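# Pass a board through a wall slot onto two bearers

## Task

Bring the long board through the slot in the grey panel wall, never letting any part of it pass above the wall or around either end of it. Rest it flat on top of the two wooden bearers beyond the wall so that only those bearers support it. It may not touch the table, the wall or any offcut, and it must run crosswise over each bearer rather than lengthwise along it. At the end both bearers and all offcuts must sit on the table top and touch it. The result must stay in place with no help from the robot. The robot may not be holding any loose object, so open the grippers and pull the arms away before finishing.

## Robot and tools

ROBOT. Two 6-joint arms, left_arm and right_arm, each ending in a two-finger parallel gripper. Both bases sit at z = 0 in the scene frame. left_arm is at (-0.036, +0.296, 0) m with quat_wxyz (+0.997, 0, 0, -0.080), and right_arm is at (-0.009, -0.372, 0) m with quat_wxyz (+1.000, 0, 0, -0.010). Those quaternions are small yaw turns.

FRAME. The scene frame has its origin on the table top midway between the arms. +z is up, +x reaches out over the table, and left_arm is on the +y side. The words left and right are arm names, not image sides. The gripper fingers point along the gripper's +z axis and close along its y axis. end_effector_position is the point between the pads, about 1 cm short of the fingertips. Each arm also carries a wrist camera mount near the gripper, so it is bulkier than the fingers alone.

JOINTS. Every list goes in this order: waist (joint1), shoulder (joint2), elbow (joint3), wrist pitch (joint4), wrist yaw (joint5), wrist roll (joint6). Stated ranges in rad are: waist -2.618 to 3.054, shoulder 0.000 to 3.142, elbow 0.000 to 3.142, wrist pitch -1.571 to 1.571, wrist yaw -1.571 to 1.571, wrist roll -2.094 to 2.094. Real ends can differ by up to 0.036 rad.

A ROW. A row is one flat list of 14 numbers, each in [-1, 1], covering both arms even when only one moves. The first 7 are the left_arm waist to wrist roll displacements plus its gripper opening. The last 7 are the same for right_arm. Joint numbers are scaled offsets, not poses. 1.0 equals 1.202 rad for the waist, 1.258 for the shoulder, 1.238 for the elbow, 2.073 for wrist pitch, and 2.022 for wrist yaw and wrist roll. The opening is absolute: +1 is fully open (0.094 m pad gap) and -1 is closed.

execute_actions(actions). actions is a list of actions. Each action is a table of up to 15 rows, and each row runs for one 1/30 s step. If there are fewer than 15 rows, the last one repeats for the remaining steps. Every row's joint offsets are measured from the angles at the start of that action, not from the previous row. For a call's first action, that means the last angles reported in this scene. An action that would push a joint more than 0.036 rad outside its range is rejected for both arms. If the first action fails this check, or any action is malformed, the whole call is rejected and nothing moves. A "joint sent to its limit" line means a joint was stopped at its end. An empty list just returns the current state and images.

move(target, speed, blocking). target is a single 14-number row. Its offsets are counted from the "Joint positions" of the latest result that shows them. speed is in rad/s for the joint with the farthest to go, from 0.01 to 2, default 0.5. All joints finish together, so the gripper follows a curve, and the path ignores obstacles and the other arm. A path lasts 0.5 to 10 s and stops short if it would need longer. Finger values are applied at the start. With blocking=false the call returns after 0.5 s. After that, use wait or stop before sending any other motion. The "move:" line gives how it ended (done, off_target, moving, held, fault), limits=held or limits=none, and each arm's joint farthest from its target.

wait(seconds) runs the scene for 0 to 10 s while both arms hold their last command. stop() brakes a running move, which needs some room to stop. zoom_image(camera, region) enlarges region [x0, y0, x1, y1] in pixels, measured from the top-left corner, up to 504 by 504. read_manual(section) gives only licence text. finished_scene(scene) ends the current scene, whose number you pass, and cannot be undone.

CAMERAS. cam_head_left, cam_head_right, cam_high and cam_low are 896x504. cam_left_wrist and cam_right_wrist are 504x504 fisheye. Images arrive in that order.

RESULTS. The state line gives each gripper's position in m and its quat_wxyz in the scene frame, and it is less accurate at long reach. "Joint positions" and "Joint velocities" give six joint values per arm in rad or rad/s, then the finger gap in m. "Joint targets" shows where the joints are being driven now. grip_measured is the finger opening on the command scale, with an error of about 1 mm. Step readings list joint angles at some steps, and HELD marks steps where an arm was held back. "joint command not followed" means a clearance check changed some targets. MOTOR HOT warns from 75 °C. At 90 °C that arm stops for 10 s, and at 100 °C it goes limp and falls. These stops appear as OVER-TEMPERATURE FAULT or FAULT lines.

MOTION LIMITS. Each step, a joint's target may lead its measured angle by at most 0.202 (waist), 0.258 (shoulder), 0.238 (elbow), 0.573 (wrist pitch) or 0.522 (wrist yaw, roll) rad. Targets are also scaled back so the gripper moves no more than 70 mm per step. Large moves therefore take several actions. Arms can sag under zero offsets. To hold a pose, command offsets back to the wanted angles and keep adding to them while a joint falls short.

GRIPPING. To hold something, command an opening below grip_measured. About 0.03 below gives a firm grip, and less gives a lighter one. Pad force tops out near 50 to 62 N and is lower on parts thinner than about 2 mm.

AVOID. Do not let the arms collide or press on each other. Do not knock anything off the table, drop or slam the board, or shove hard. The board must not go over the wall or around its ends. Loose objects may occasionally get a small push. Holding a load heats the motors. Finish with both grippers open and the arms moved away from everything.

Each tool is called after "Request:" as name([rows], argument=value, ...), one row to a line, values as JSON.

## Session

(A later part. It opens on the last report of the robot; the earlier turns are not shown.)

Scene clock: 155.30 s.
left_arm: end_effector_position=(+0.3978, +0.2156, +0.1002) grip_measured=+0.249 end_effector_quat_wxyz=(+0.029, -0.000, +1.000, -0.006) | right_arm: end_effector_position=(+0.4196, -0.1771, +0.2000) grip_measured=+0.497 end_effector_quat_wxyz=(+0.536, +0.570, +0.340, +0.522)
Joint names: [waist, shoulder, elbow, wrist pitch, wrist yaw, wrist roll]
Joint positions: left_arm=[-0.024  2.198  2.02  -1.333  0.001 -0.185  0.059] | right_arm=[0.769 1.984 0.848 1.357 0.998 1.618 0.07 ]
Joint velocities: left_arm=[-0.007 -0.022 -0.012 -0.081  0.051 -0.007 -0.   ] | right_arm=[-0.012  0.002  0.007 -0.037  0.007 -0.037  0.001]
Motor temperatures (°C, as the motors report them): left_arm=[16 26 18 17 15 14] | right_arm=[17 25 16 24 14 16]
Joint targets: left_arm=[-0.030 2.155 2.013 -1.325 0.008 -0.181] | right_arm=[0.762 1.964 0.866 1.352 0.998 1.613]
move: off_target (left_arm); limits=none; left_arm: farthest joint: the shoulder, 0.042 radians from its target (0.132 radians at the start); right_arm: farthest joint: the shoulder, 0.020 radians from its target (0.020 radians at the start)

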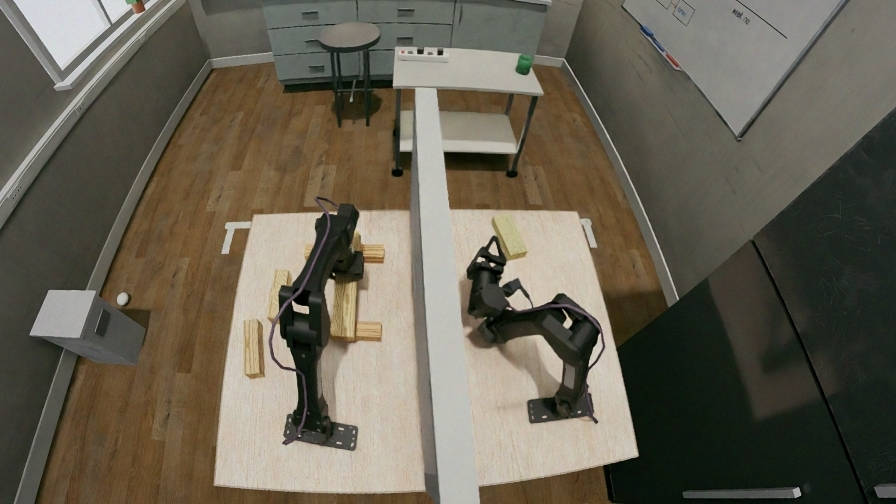

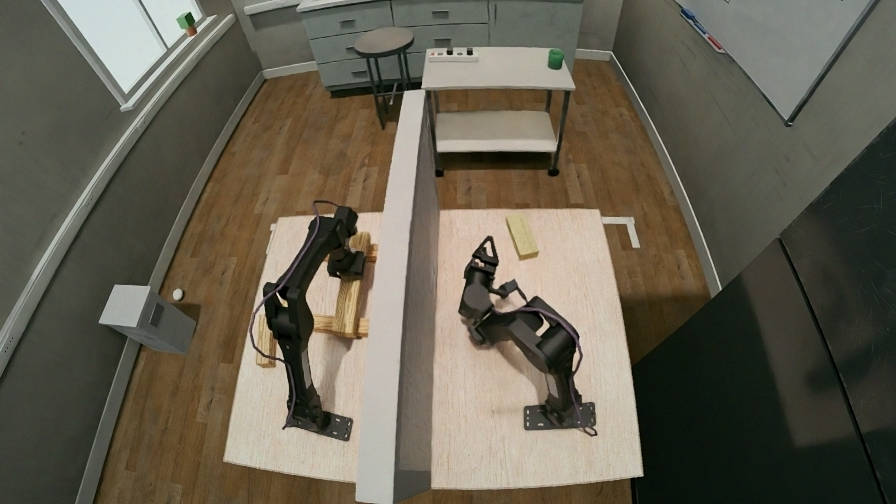

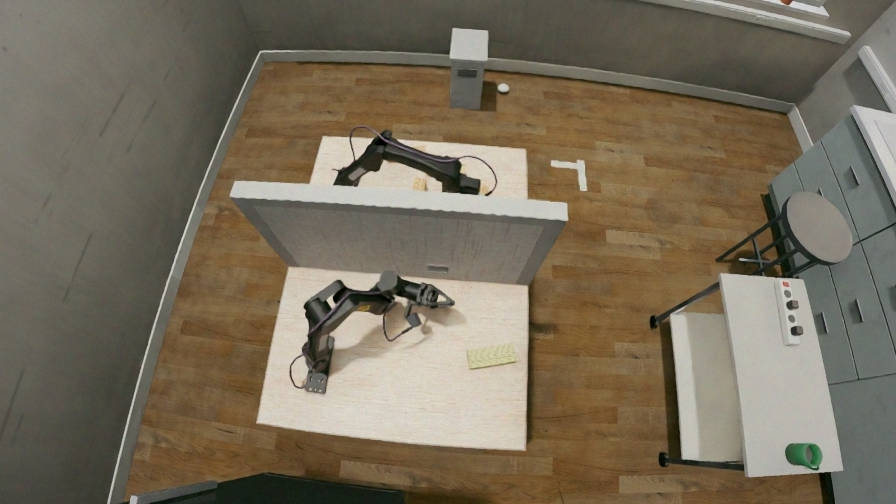

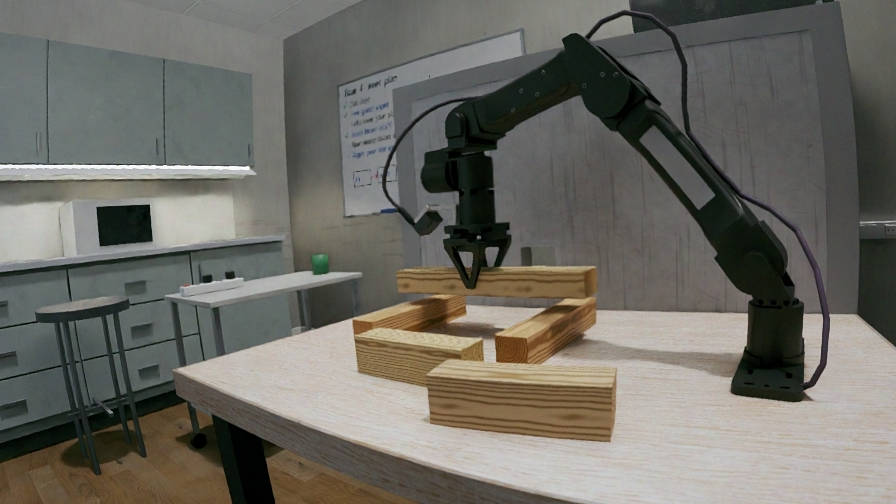

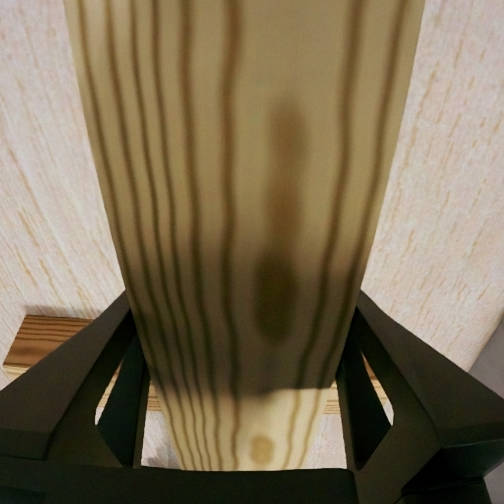

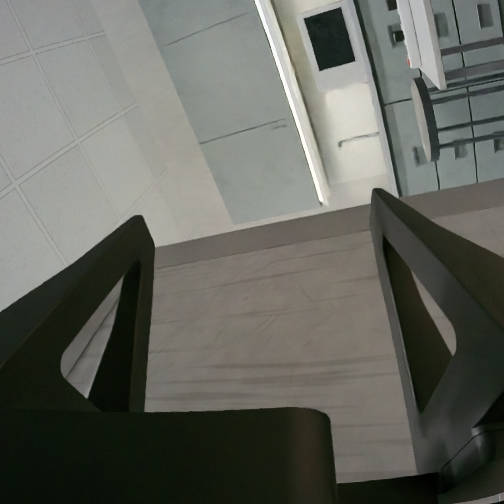

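Request:
execute_actions([
  [[-0.005,-0.03,-0.00565,0.00434,0.0035,0.002,0.19,-0.0058,-0.0159,0.0145,-0.0024,0,-0.0025,0.5],[-0.005,-0.026,-0.00565,0.00573,0.0035,0.002,0.19,-0.0058,-0.0159,0.0145,-0.0024,0,-0.0025,0.5],[-0.005,-0.022,-0.00631,0.00795,0.0035,0.002,0.19,-0.0058,-0.0159,0.0145,-0.0024,0,-0.0025,0.5],[-0.005,-0.018,-0.00823,0.01086,0.0035,0.002,0.19,-0.0058,-0.0159,0.0145,-0.0024,0,-0.0025,0.5],[-0.005,-0.0143,-0.01128,0.01424,0.0035,0.002,0.19,-0.0058,-0.0159,0.0145,-0.0024,0,-0.0025,0.5],[-0.005,-0.0143,-0.01528,0.01785,0.0035,0.002,0.19,-0.0058,-0.0159,0.0145,-0.0024,0,-0.0025,0.5],[-0.005,-0.0143,-0.01994,0.02146,0.0035,0.002,0.19,-0.0058,-0.0159,0.0145,-0.0024,0,-0.0025,0.5],[-0.005,-0.0143,-0.02492,0.02485,0.0035,0.002,0.19,-0.0058,-0.0159,0.0145,-0.0024,0,-0.0025,0.5],[-0.005,-0.0143,-0.02989,0.02775,0.0035,0.002,0.19,-0.0058,-0.0159,0.0145,-0.0024,0,-0.0025,0.5],[-0.005,-0.0143,-0.03455,0.02997,0.0035,0.002,0.19,-0.0058,-0.0159,0.0145,-0.0024,0,-0.0025,0.5],[-0.005,-0.0143,-0.03855,0.03136,0.0035,0.002,0.19,-0.0058,-0.0159,0.0145,-0.0024,0,-0.0025,0.5],[-0.005,-0.0143,-0.0416,0.03184,0.0035,0.002,0.19,-0.0058,-0.0159,0.0145,-0.0024,0,-0.0025,0.5],[-0.005,-0.0143,-0.04353,0.03184,0.0035,0.002,0.19,-0.0058,-0.0159,0.0145,-0.0024,0,-0.0025,0.5],[-0.005,-0.0143,-0.04418,0.03184,0.0035,0.002,0.19,-0.0058,-0.0159,0.0145,-0.0024,0,-0.0025,0.5]],
])

Request:
wait(seconds=0.4)

Request:
zoom_image(camera="cam_low", region=[340, 230, 640, 380])

Scene clock: 156.70 s.
left_arm: end_effector_position=(+0.3979, +0.2156, +0.0878) grip_measured=+0.249 end_effector_quat_wxyz=(+0.029, -0.000, +1.000, -0.006) | right_arm: end_effector_position=(+0.4196, -0.1771, +0.2000) grip_measured=+0.497 end_effector_quat_wxyz=(+0.536, +0.570, +0.340, +0.522)
Joint names: [waist, shoulder, elbow, wrist pitch, wrist yaw, wrist roll]
Joint positions: left_arm=[-0.024  2.198  1.971 -1.286  0.001 -0.185  0.059] | right_arm=[0.769 1.984 0.848 1.357 0.998 1.618 0.07 ]
Joint velocities: left_arm=[-0.007 -0.002 -0.076  0.007 -0.037 -0.022 -0.   ] | right_arm=[-0.017  0.002  0.002  0.022 -0.037  0.007  0.   ]
Motor temperatures (°C, as the motors report them): left_arm=[16 26 18 17 15 14] | right_arm=[17 25 16 24 14 16]
Joint targets: left_arm=[-0.030 2.180 1.965 -1.268 0.008 -0.181] | right_arm=[0.762 1.964 0.865 1.352 0.998 1.613]
Step readings (joint positions):
0: left_arm=[-0.024 2.198 2.020 -1.333 0.001 -0.185] | right_arm=[0.769 1.984 0.848 1.357 0.998 1.618]
1: left_arm=[-0.024 2.198 2.020 -1.333 0.001 -0.185] | right_arm=[0.769 1.984 0.848 1.357 0.998 1.618]
2: left_arm=[-0.024 2.198 2.020 -1.333 0.001 -0.185] | right_arm=[0.769 1.984 0.848 1.357 0.998 1.618]
4: left_arm=[-0.024 2.198 2.020 -1.331 0.001 -0.185] | right_arm=[0.769 1.984 0.848 1.357 0.998 1.618]
8: left_arm=[-0.024 2.198 2.010 -1.312 0.001 -0.185] | right_arm=[0.769 1.984 0.848 1.357 0.998 1.618]
15: Joint positions above

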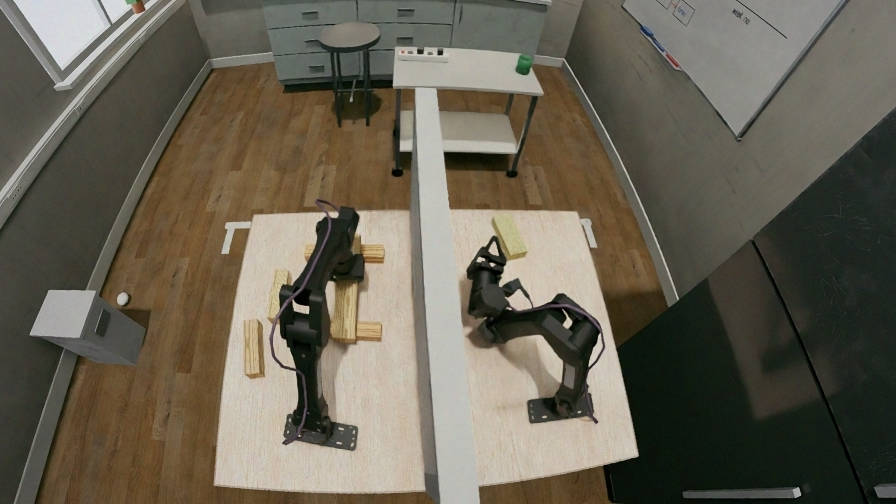

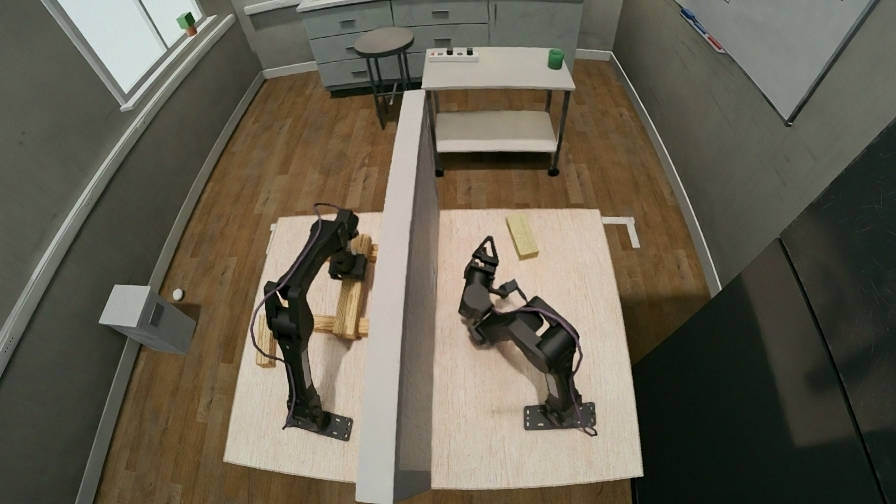

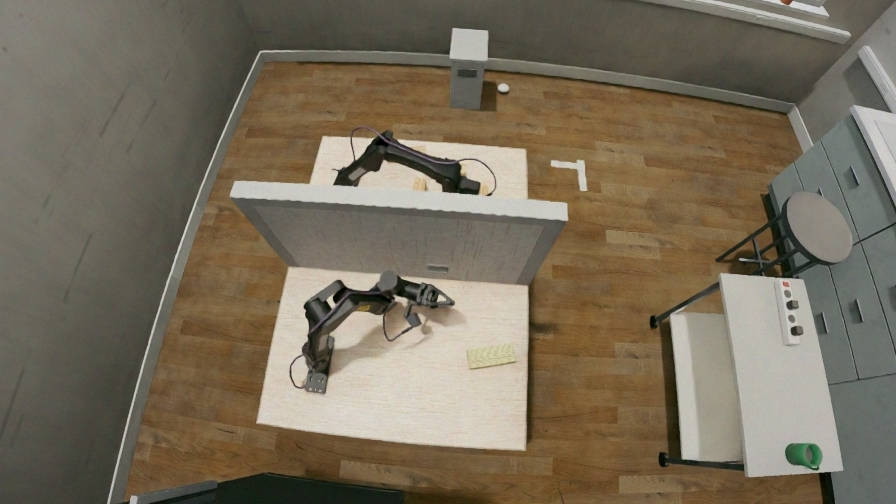

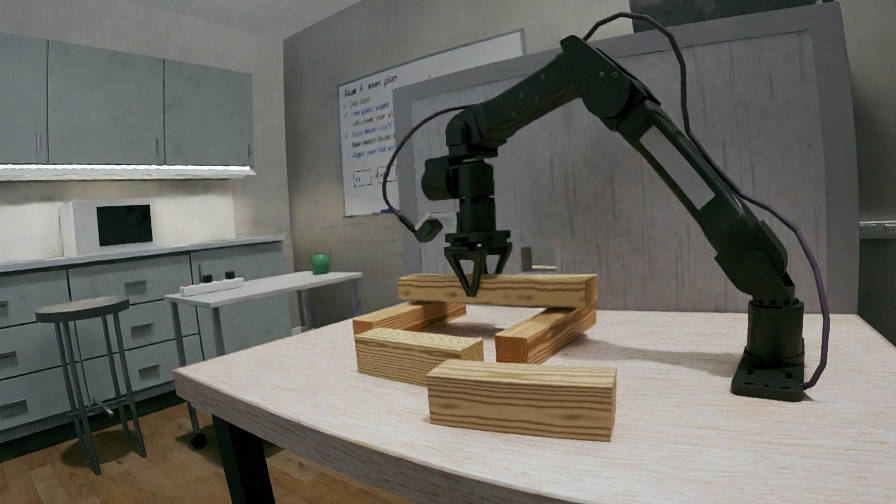

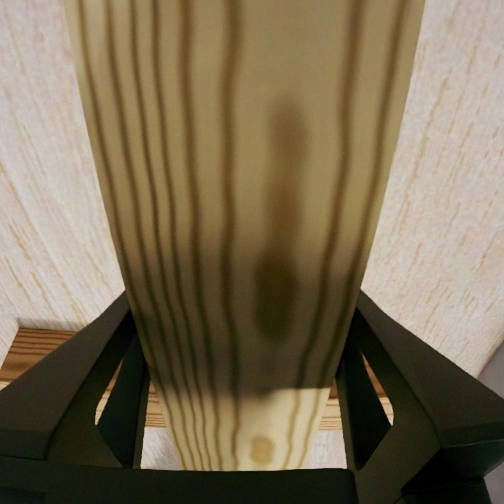

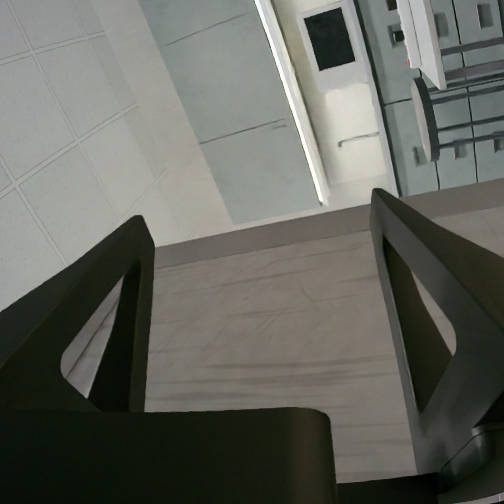

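Scene clock: 157.10 s.
left_arm: end_effector_position=(+0.3998, +0.2153, +0.0877) grip_measured=+0.249 end_effector_quat_wxyz=(+0.032, -0.000, +0.999, -0.007) | right_arm: end_effector_position=(+0.4196, -0.1771, +0.2000) grip_measured=+0.497 end_effector_quat_wxyz=(+0.536, +0.570, +0.340, +0.522)
Joint names: [waist, shoulder, elbow, wrist pitch, wrist yaw, wrist roll]
Joint positions: left_arm=[-0.024  2.198  1.97  -1.277  0.001 -0.185  0.059] | right_arm=[0.769 1.984 0.848 1.357 0.998 1.618 0.07 ]
Joint velocities: left_arm=[-0.017 -0.002 -0.002 -0.007  0.066  0.037  0.   ] | right_arm=[ 0.007 -0.007  0.002 -0.051  0.007 -0.081 -0.   ]
Motor temperatures (°C, as the motors report them): left_arm=[16 26 18 17 15 14] | right_arm=[17 25 16 24 14 16]
Joint targets: left_arm=[-0.030 2.180 1.965 -1.267 0.008 -0.181] | right_arm=[0.762 1.964 0.865 1.352 0.998 1.613]
wait: 0.40 s; no rest

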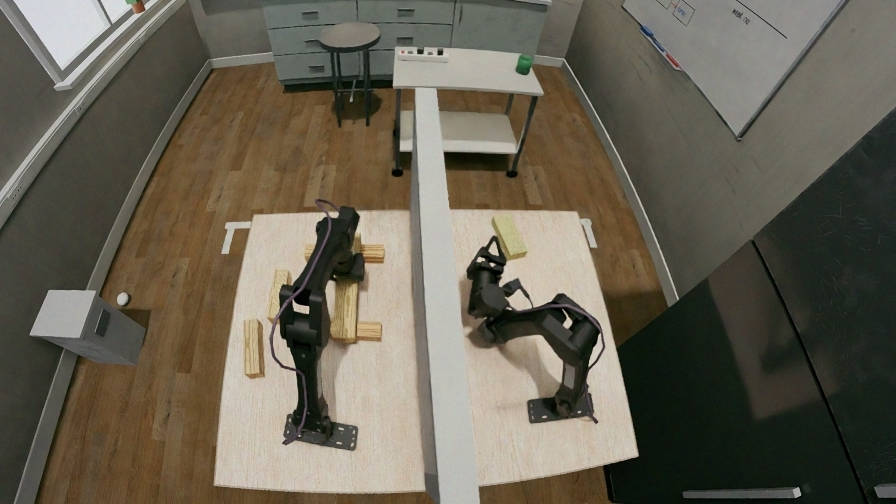

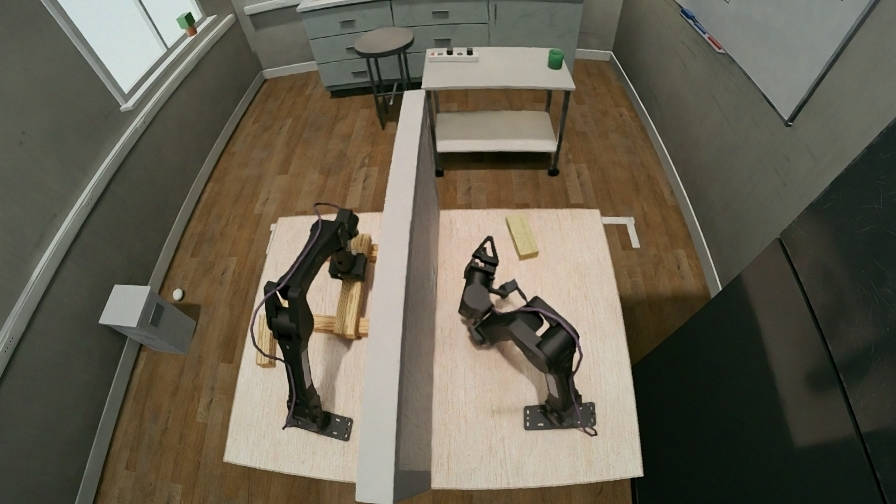

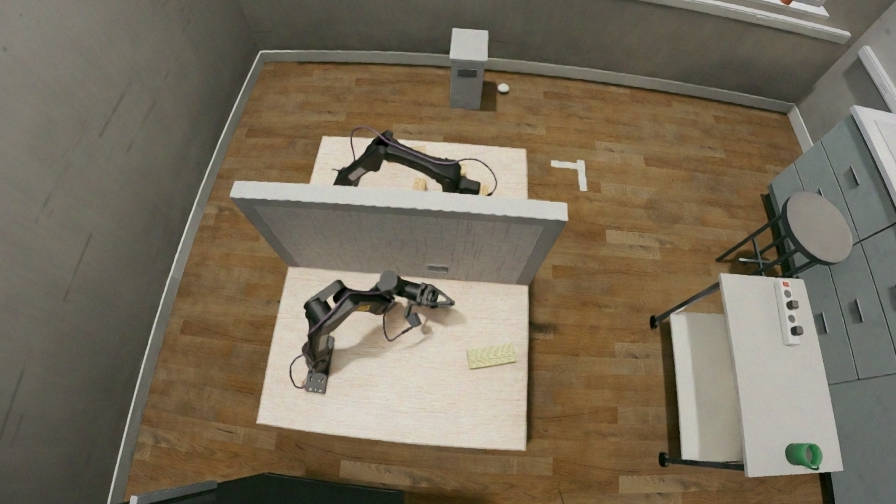

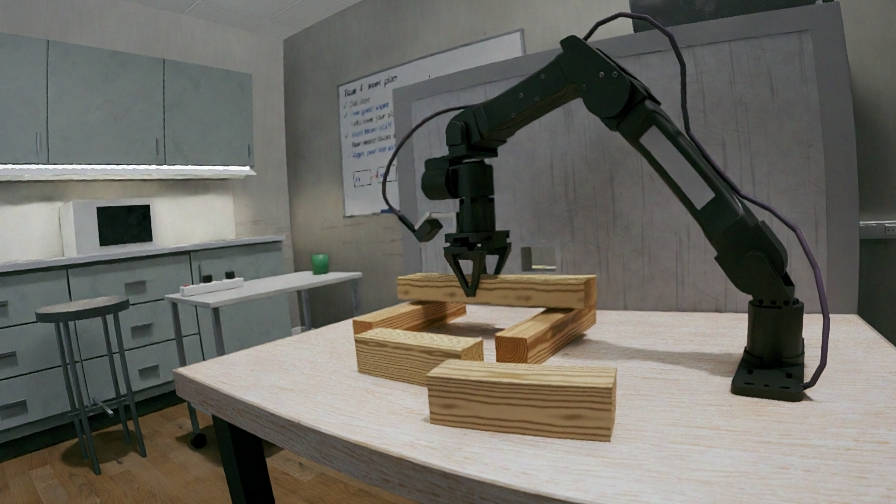

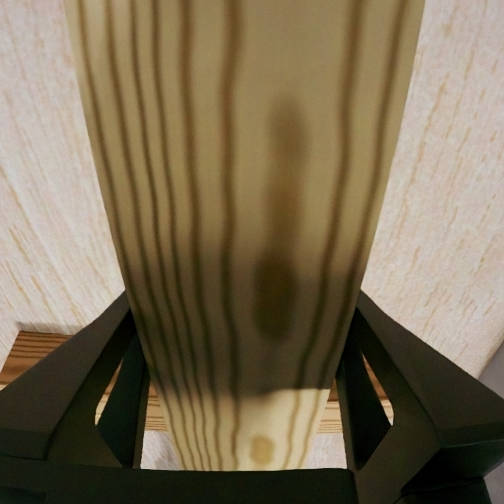

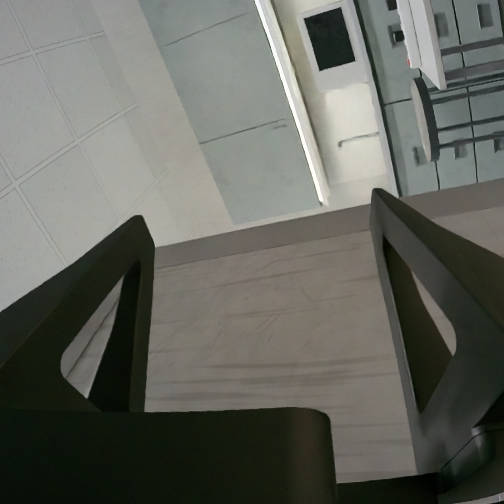

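Region (340, 230, 640, 380) of cam_low's 896x504 image, scaled by 1.680, with more detail than that image has.

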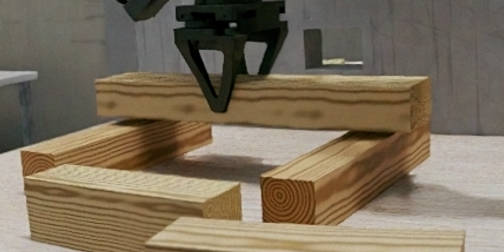

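Request:
execute_actions([
  [[-0.005,-0.0143,-0.004,0.00519,0.0035,0.002,0.19,-0.0058,-0.0159,0.0137,-0.0024,0,-0.0025,0.5],[-0.005,-0.0143,-0.004,0.00634,0.0035,0.002,0.19,-0.0058,-0.0159,0.0137,-0.0024,0,-0.0025,0.5],[-0.005,-0.0143,-0.004,0.00816,0.0035,0.002,0.19,-0.0058,-0.0159,0.0137,-0.0024,0,-0.0025,0.5],[-0.005,-0.0143,-0.00466,0.01055,0.0035,0.002,0.19,-0.0058,-0.0159,0.0137,-0.0024,0,-0.0025,0.5],[-0.005,-0.0143,-0.00659,0.01333,0.0035,0.002,0.19,-0.0058,-0.0159,0.0137,-0.0024,0,-0.0025,0.5],[-0.005,-0.0143,-0.00964,0.0163,0.0035,0.002,0.19,-0.0058,-0.0159,0.0137,-0.0024,0,-0.0025,0.5],[-0.005,-0.0143,-0.01365,0.01927,0.0035,0.002,0.19,-0.0058,-0.0159,0.0137,-0.0024,0,-0.0025,0.5],[-0.005,-0.0143,-0.01832,0.02205,0.0035,0.002,0.19,-0.0058,-0.0159,0.0137,-0.0024,0,-0.0025,0.5],[-0.005,-0.0143,-0.0233,0.02444,0.0035,0.002,0.19,-0.0058,-0.0159,0.0137,-0.0024,0,-0.0025,0.5],[-0.005,-0.0143,-0.02828,0.02626,0.0035,0.002,0.19,-0.0058,-0.0159,0.0137,-0.0024,0,-0.0025,0.5],[-0.005,-0.0143,-0.03295,0.02741,0.0035,0.002,0.19,-0.0058,-0.0159,0.0137,-0.0024,0,-0.0025,0.5],[-0.005,-0.0143,-0.03696,0.0278,0.0035,0.002,0.19,-0.0058,-0.0159,0.0137,-0.0024,0,-0.0025,0.5],[-0.005,-0.0143,-0.04001,0.0278,0.0035,0.002,0.19,-0.0058,-0.0159,0.0137,-0.0024,0,-0.0025,0.5],[-0.005,-0.0143,-0.04194,0.0278,0.0035,0.002,0.19,-0.0058,-0.0159,0.0137,-0.0024,0,-0.0025,0.5],[-0.005,-0.0143,-0.0426,0.0278,0.0035,0.002,0.19,-0.0058,-0.0159,0.0137,-0.0024,0,-0.0025,0.5]],
])

Request:
wait(seconds=0.4)

Request:
zoom_image(camera="cam_low", region=[340, 230, 640, 380])

Scene clock: 158.13 s.
left_arm: end_effector_position=(+0.4007, +0.2146, +0.0788) grip_measured=+0.249 end_effector_quat_wxyz=(+0.034, -0.000, +0.999, -0.008) | right_arm: end_effector_position=(+0.4196, -0.1771, +0.2000) grip_measured=+0.497 end_effector_quat_wxyz=(+0.536, +0.570, +0.340, +0.522)
Joint names: [waist, shoulder, elbow, wrist pitch, wrist yaw, wrist roll]
Joint positions: left_arm=[-0.024  2.198  1.934 -1.237  0.004 -0.185  0.059] | right_arm=[0.769 1.984 0.848 1.357 0.998 1.618 0.07 ]
Joint velocities: left_arm=[ 0.012  0.002 -0.007  0.11  -0.022  0.051 -0.001] | right_arm=[ 0.012 -0.027  0.007 -0.022 -0.037  0.066  0.   ]
Motor temperatures (°C, as the motors report them): left_arm=[16 26 18 17 15 14] | right_arm=[17 25 16 24 14 16]
Joint targets: left_arm=[-0.030 2.180 1.917 -1.219 0.009 -0.181] | right_arm=[0.762 1.964 0.864 1.352 0.998 1.613]
Step readings (joint positions):
0: left_arm=[-0.024 2.198 1.970 -1.277 0.001 -0.185] | right_arm=[0.769 1.984 0.848 1.357 0.998 1.618]
1: left_arm=[-0.024 2.198 1.970 -1.277 0.001 -0.185] | right_arm=[0.769 1.984 0.848 1.357 0.998 1.618]
2: left_arm=[-0.024 2.198 1.970 -1.276 0.001 -0.185] | right_arm=[0.769 1.984 0.848 1.357 0.998 1.618]
4: left_arm=[-0.024 2.198 1.970 -1.274 0.001 -0.185] | right_arm=[0.769 1.984 0.848 1.357 0.998 1.618]
8: left_arm=[-0.024 2.198 1.967 -1.260 0.001 -0.185] | right_arm=[0.769 1.984 0.848 1.357 0.998 1.618]
15: Joint positions above

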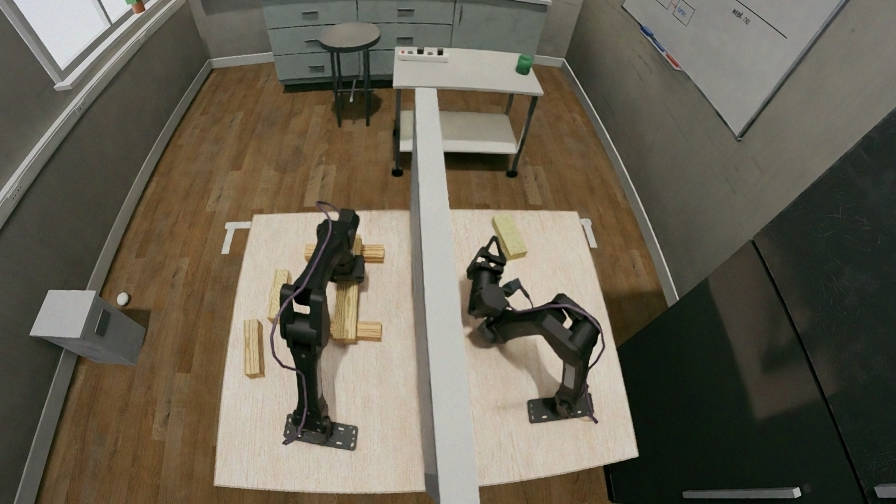

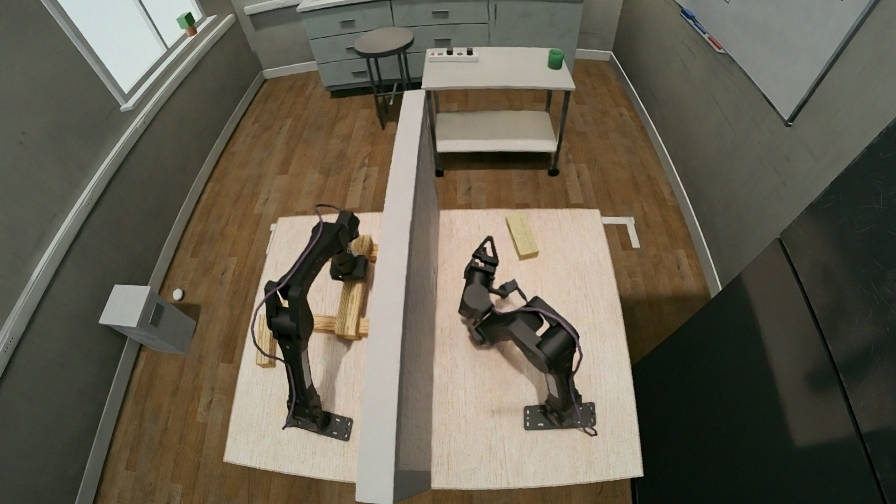

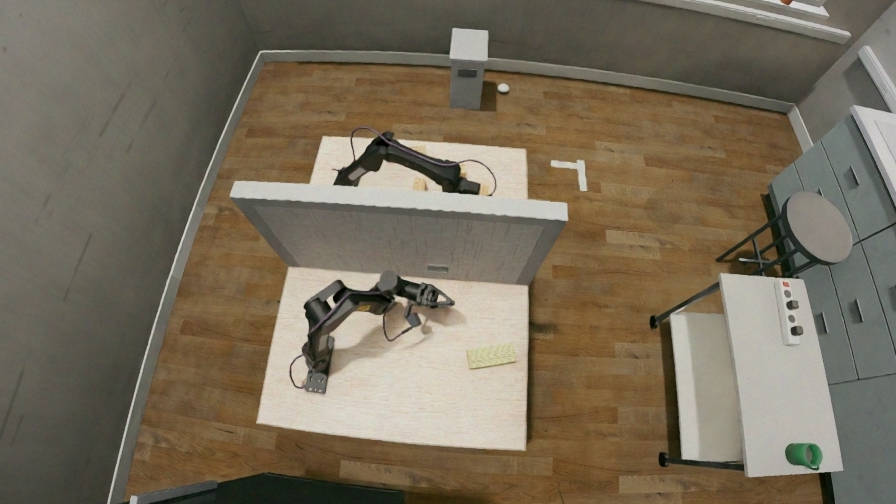

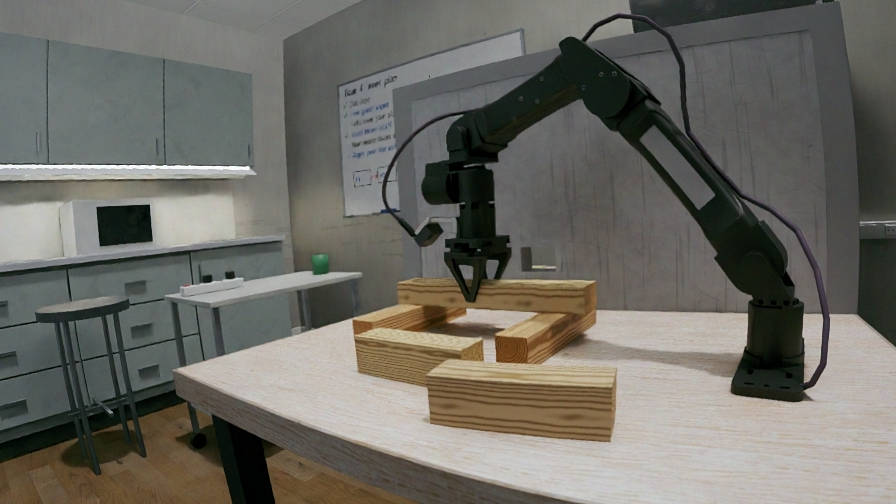

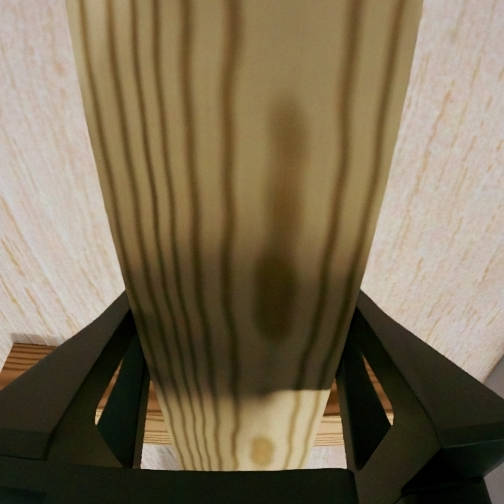

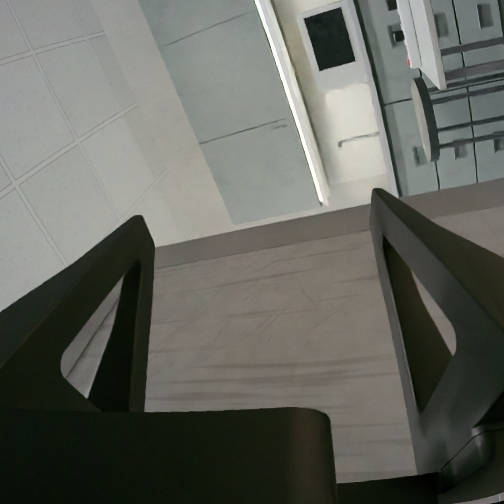

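Scene clock: 158.53 s.
left_arm: end_effector_position=(+0.4007, +0.2145, +0.0788) grip_measured=+0.249 end_effector_quat_wxyz=(+0.034, -0.000, +0.999, -0.009) | right_arm: end_effector_position=(+0.4196, -0.1771, +0.2000) grip_measured=+0.497 end_effector_quat_wxyz=(+0.536, +0.570, +0.340, +0.522)
Joint names: [waist, shoulder, elbow, wrist pitch, wrist yaw, wrist roll]
Joint positions: left_arm=[-0.024  2.198  1.934 -1.237  0.004 -0.185  0.059] | right_arm=[0.769 1.984 0.848 1.357 0.998 1.618 0.07 ]
Joint velocities: left_arm=[ 0.012  0.017 -0.007 -0.037  0.007 -0.037  0.   ] | right_arm=[-0.002 -0.007 -0.002  0.022 -0.051 -0.037 -0.   ]
Motor temperatures (°C, as the motors report them): left_arm=[16 26 18 17 15 14] | right_arm=[17 25 16 24 14 16]
Joint targets: left_arm=[-0.030 2.180 1.917 -1.219 0.009 -0.182] | right_arm=[0.762 1.964 0.864 1.352 0.998 1.613]
wait: 0.40 s; at rest by 0.17 s

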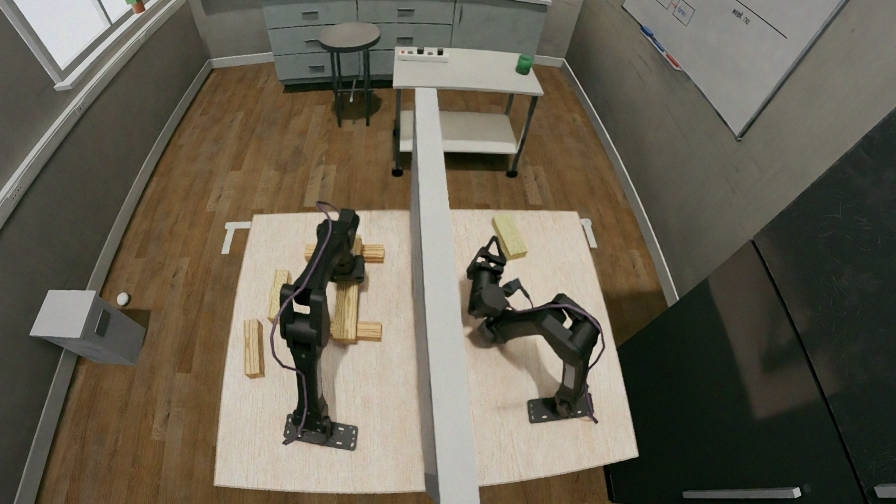

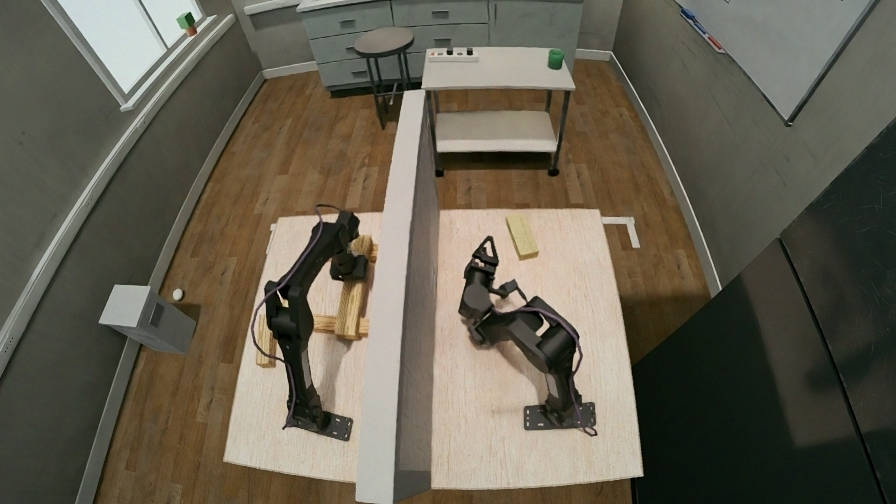

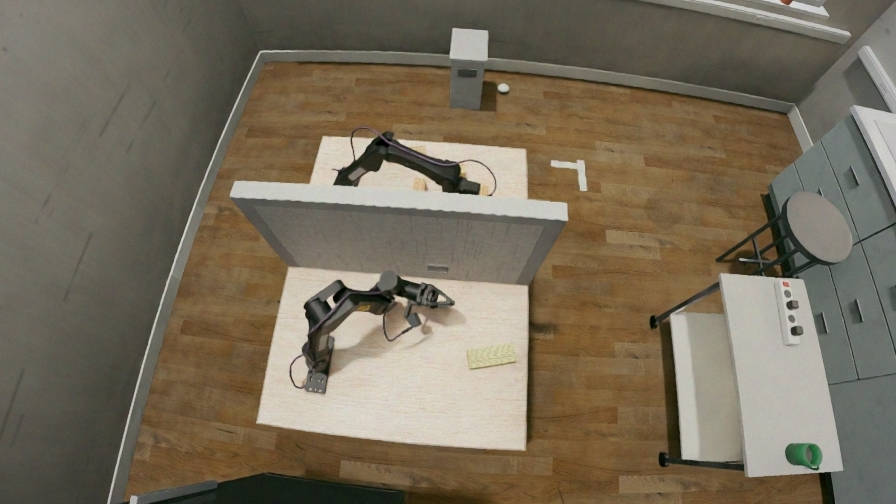

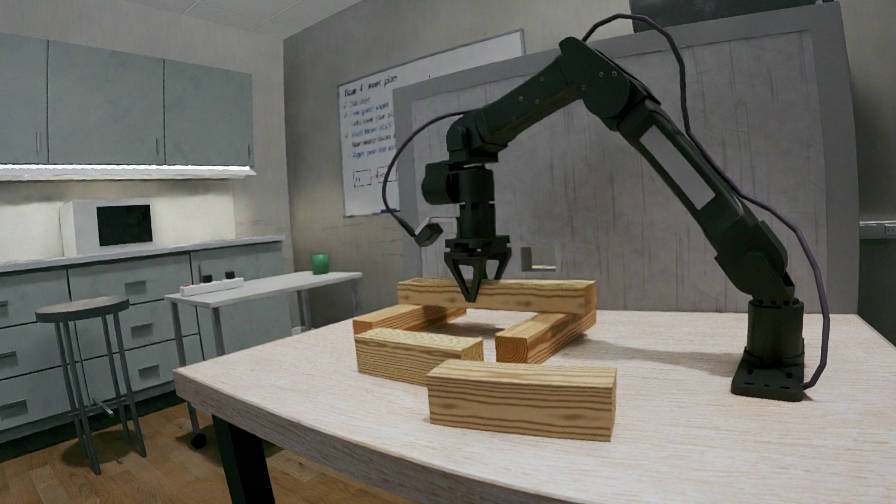

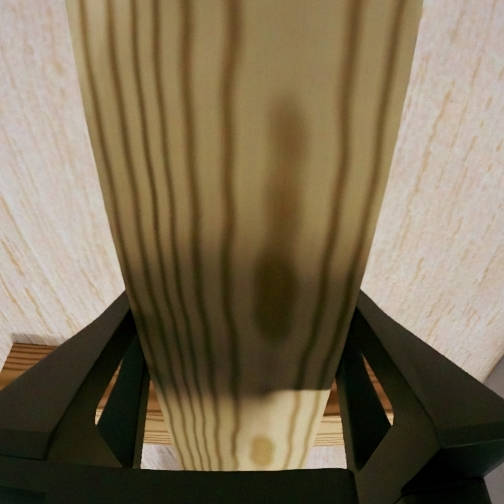

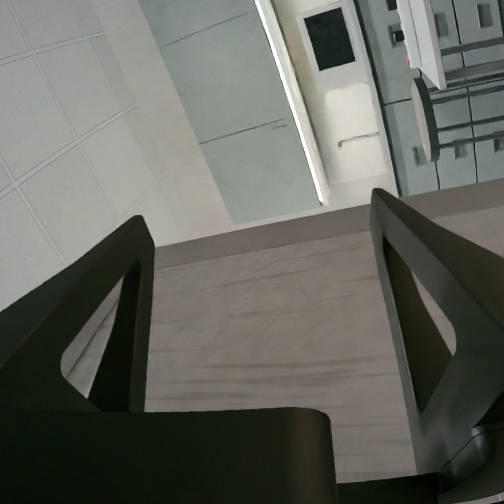

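Region (340, 230, 640, 380) of cam_low's 896x504 image, scaled by 1.680, with more detail than that image has.

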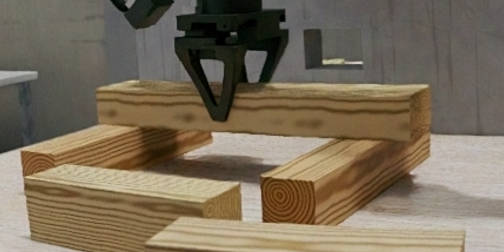

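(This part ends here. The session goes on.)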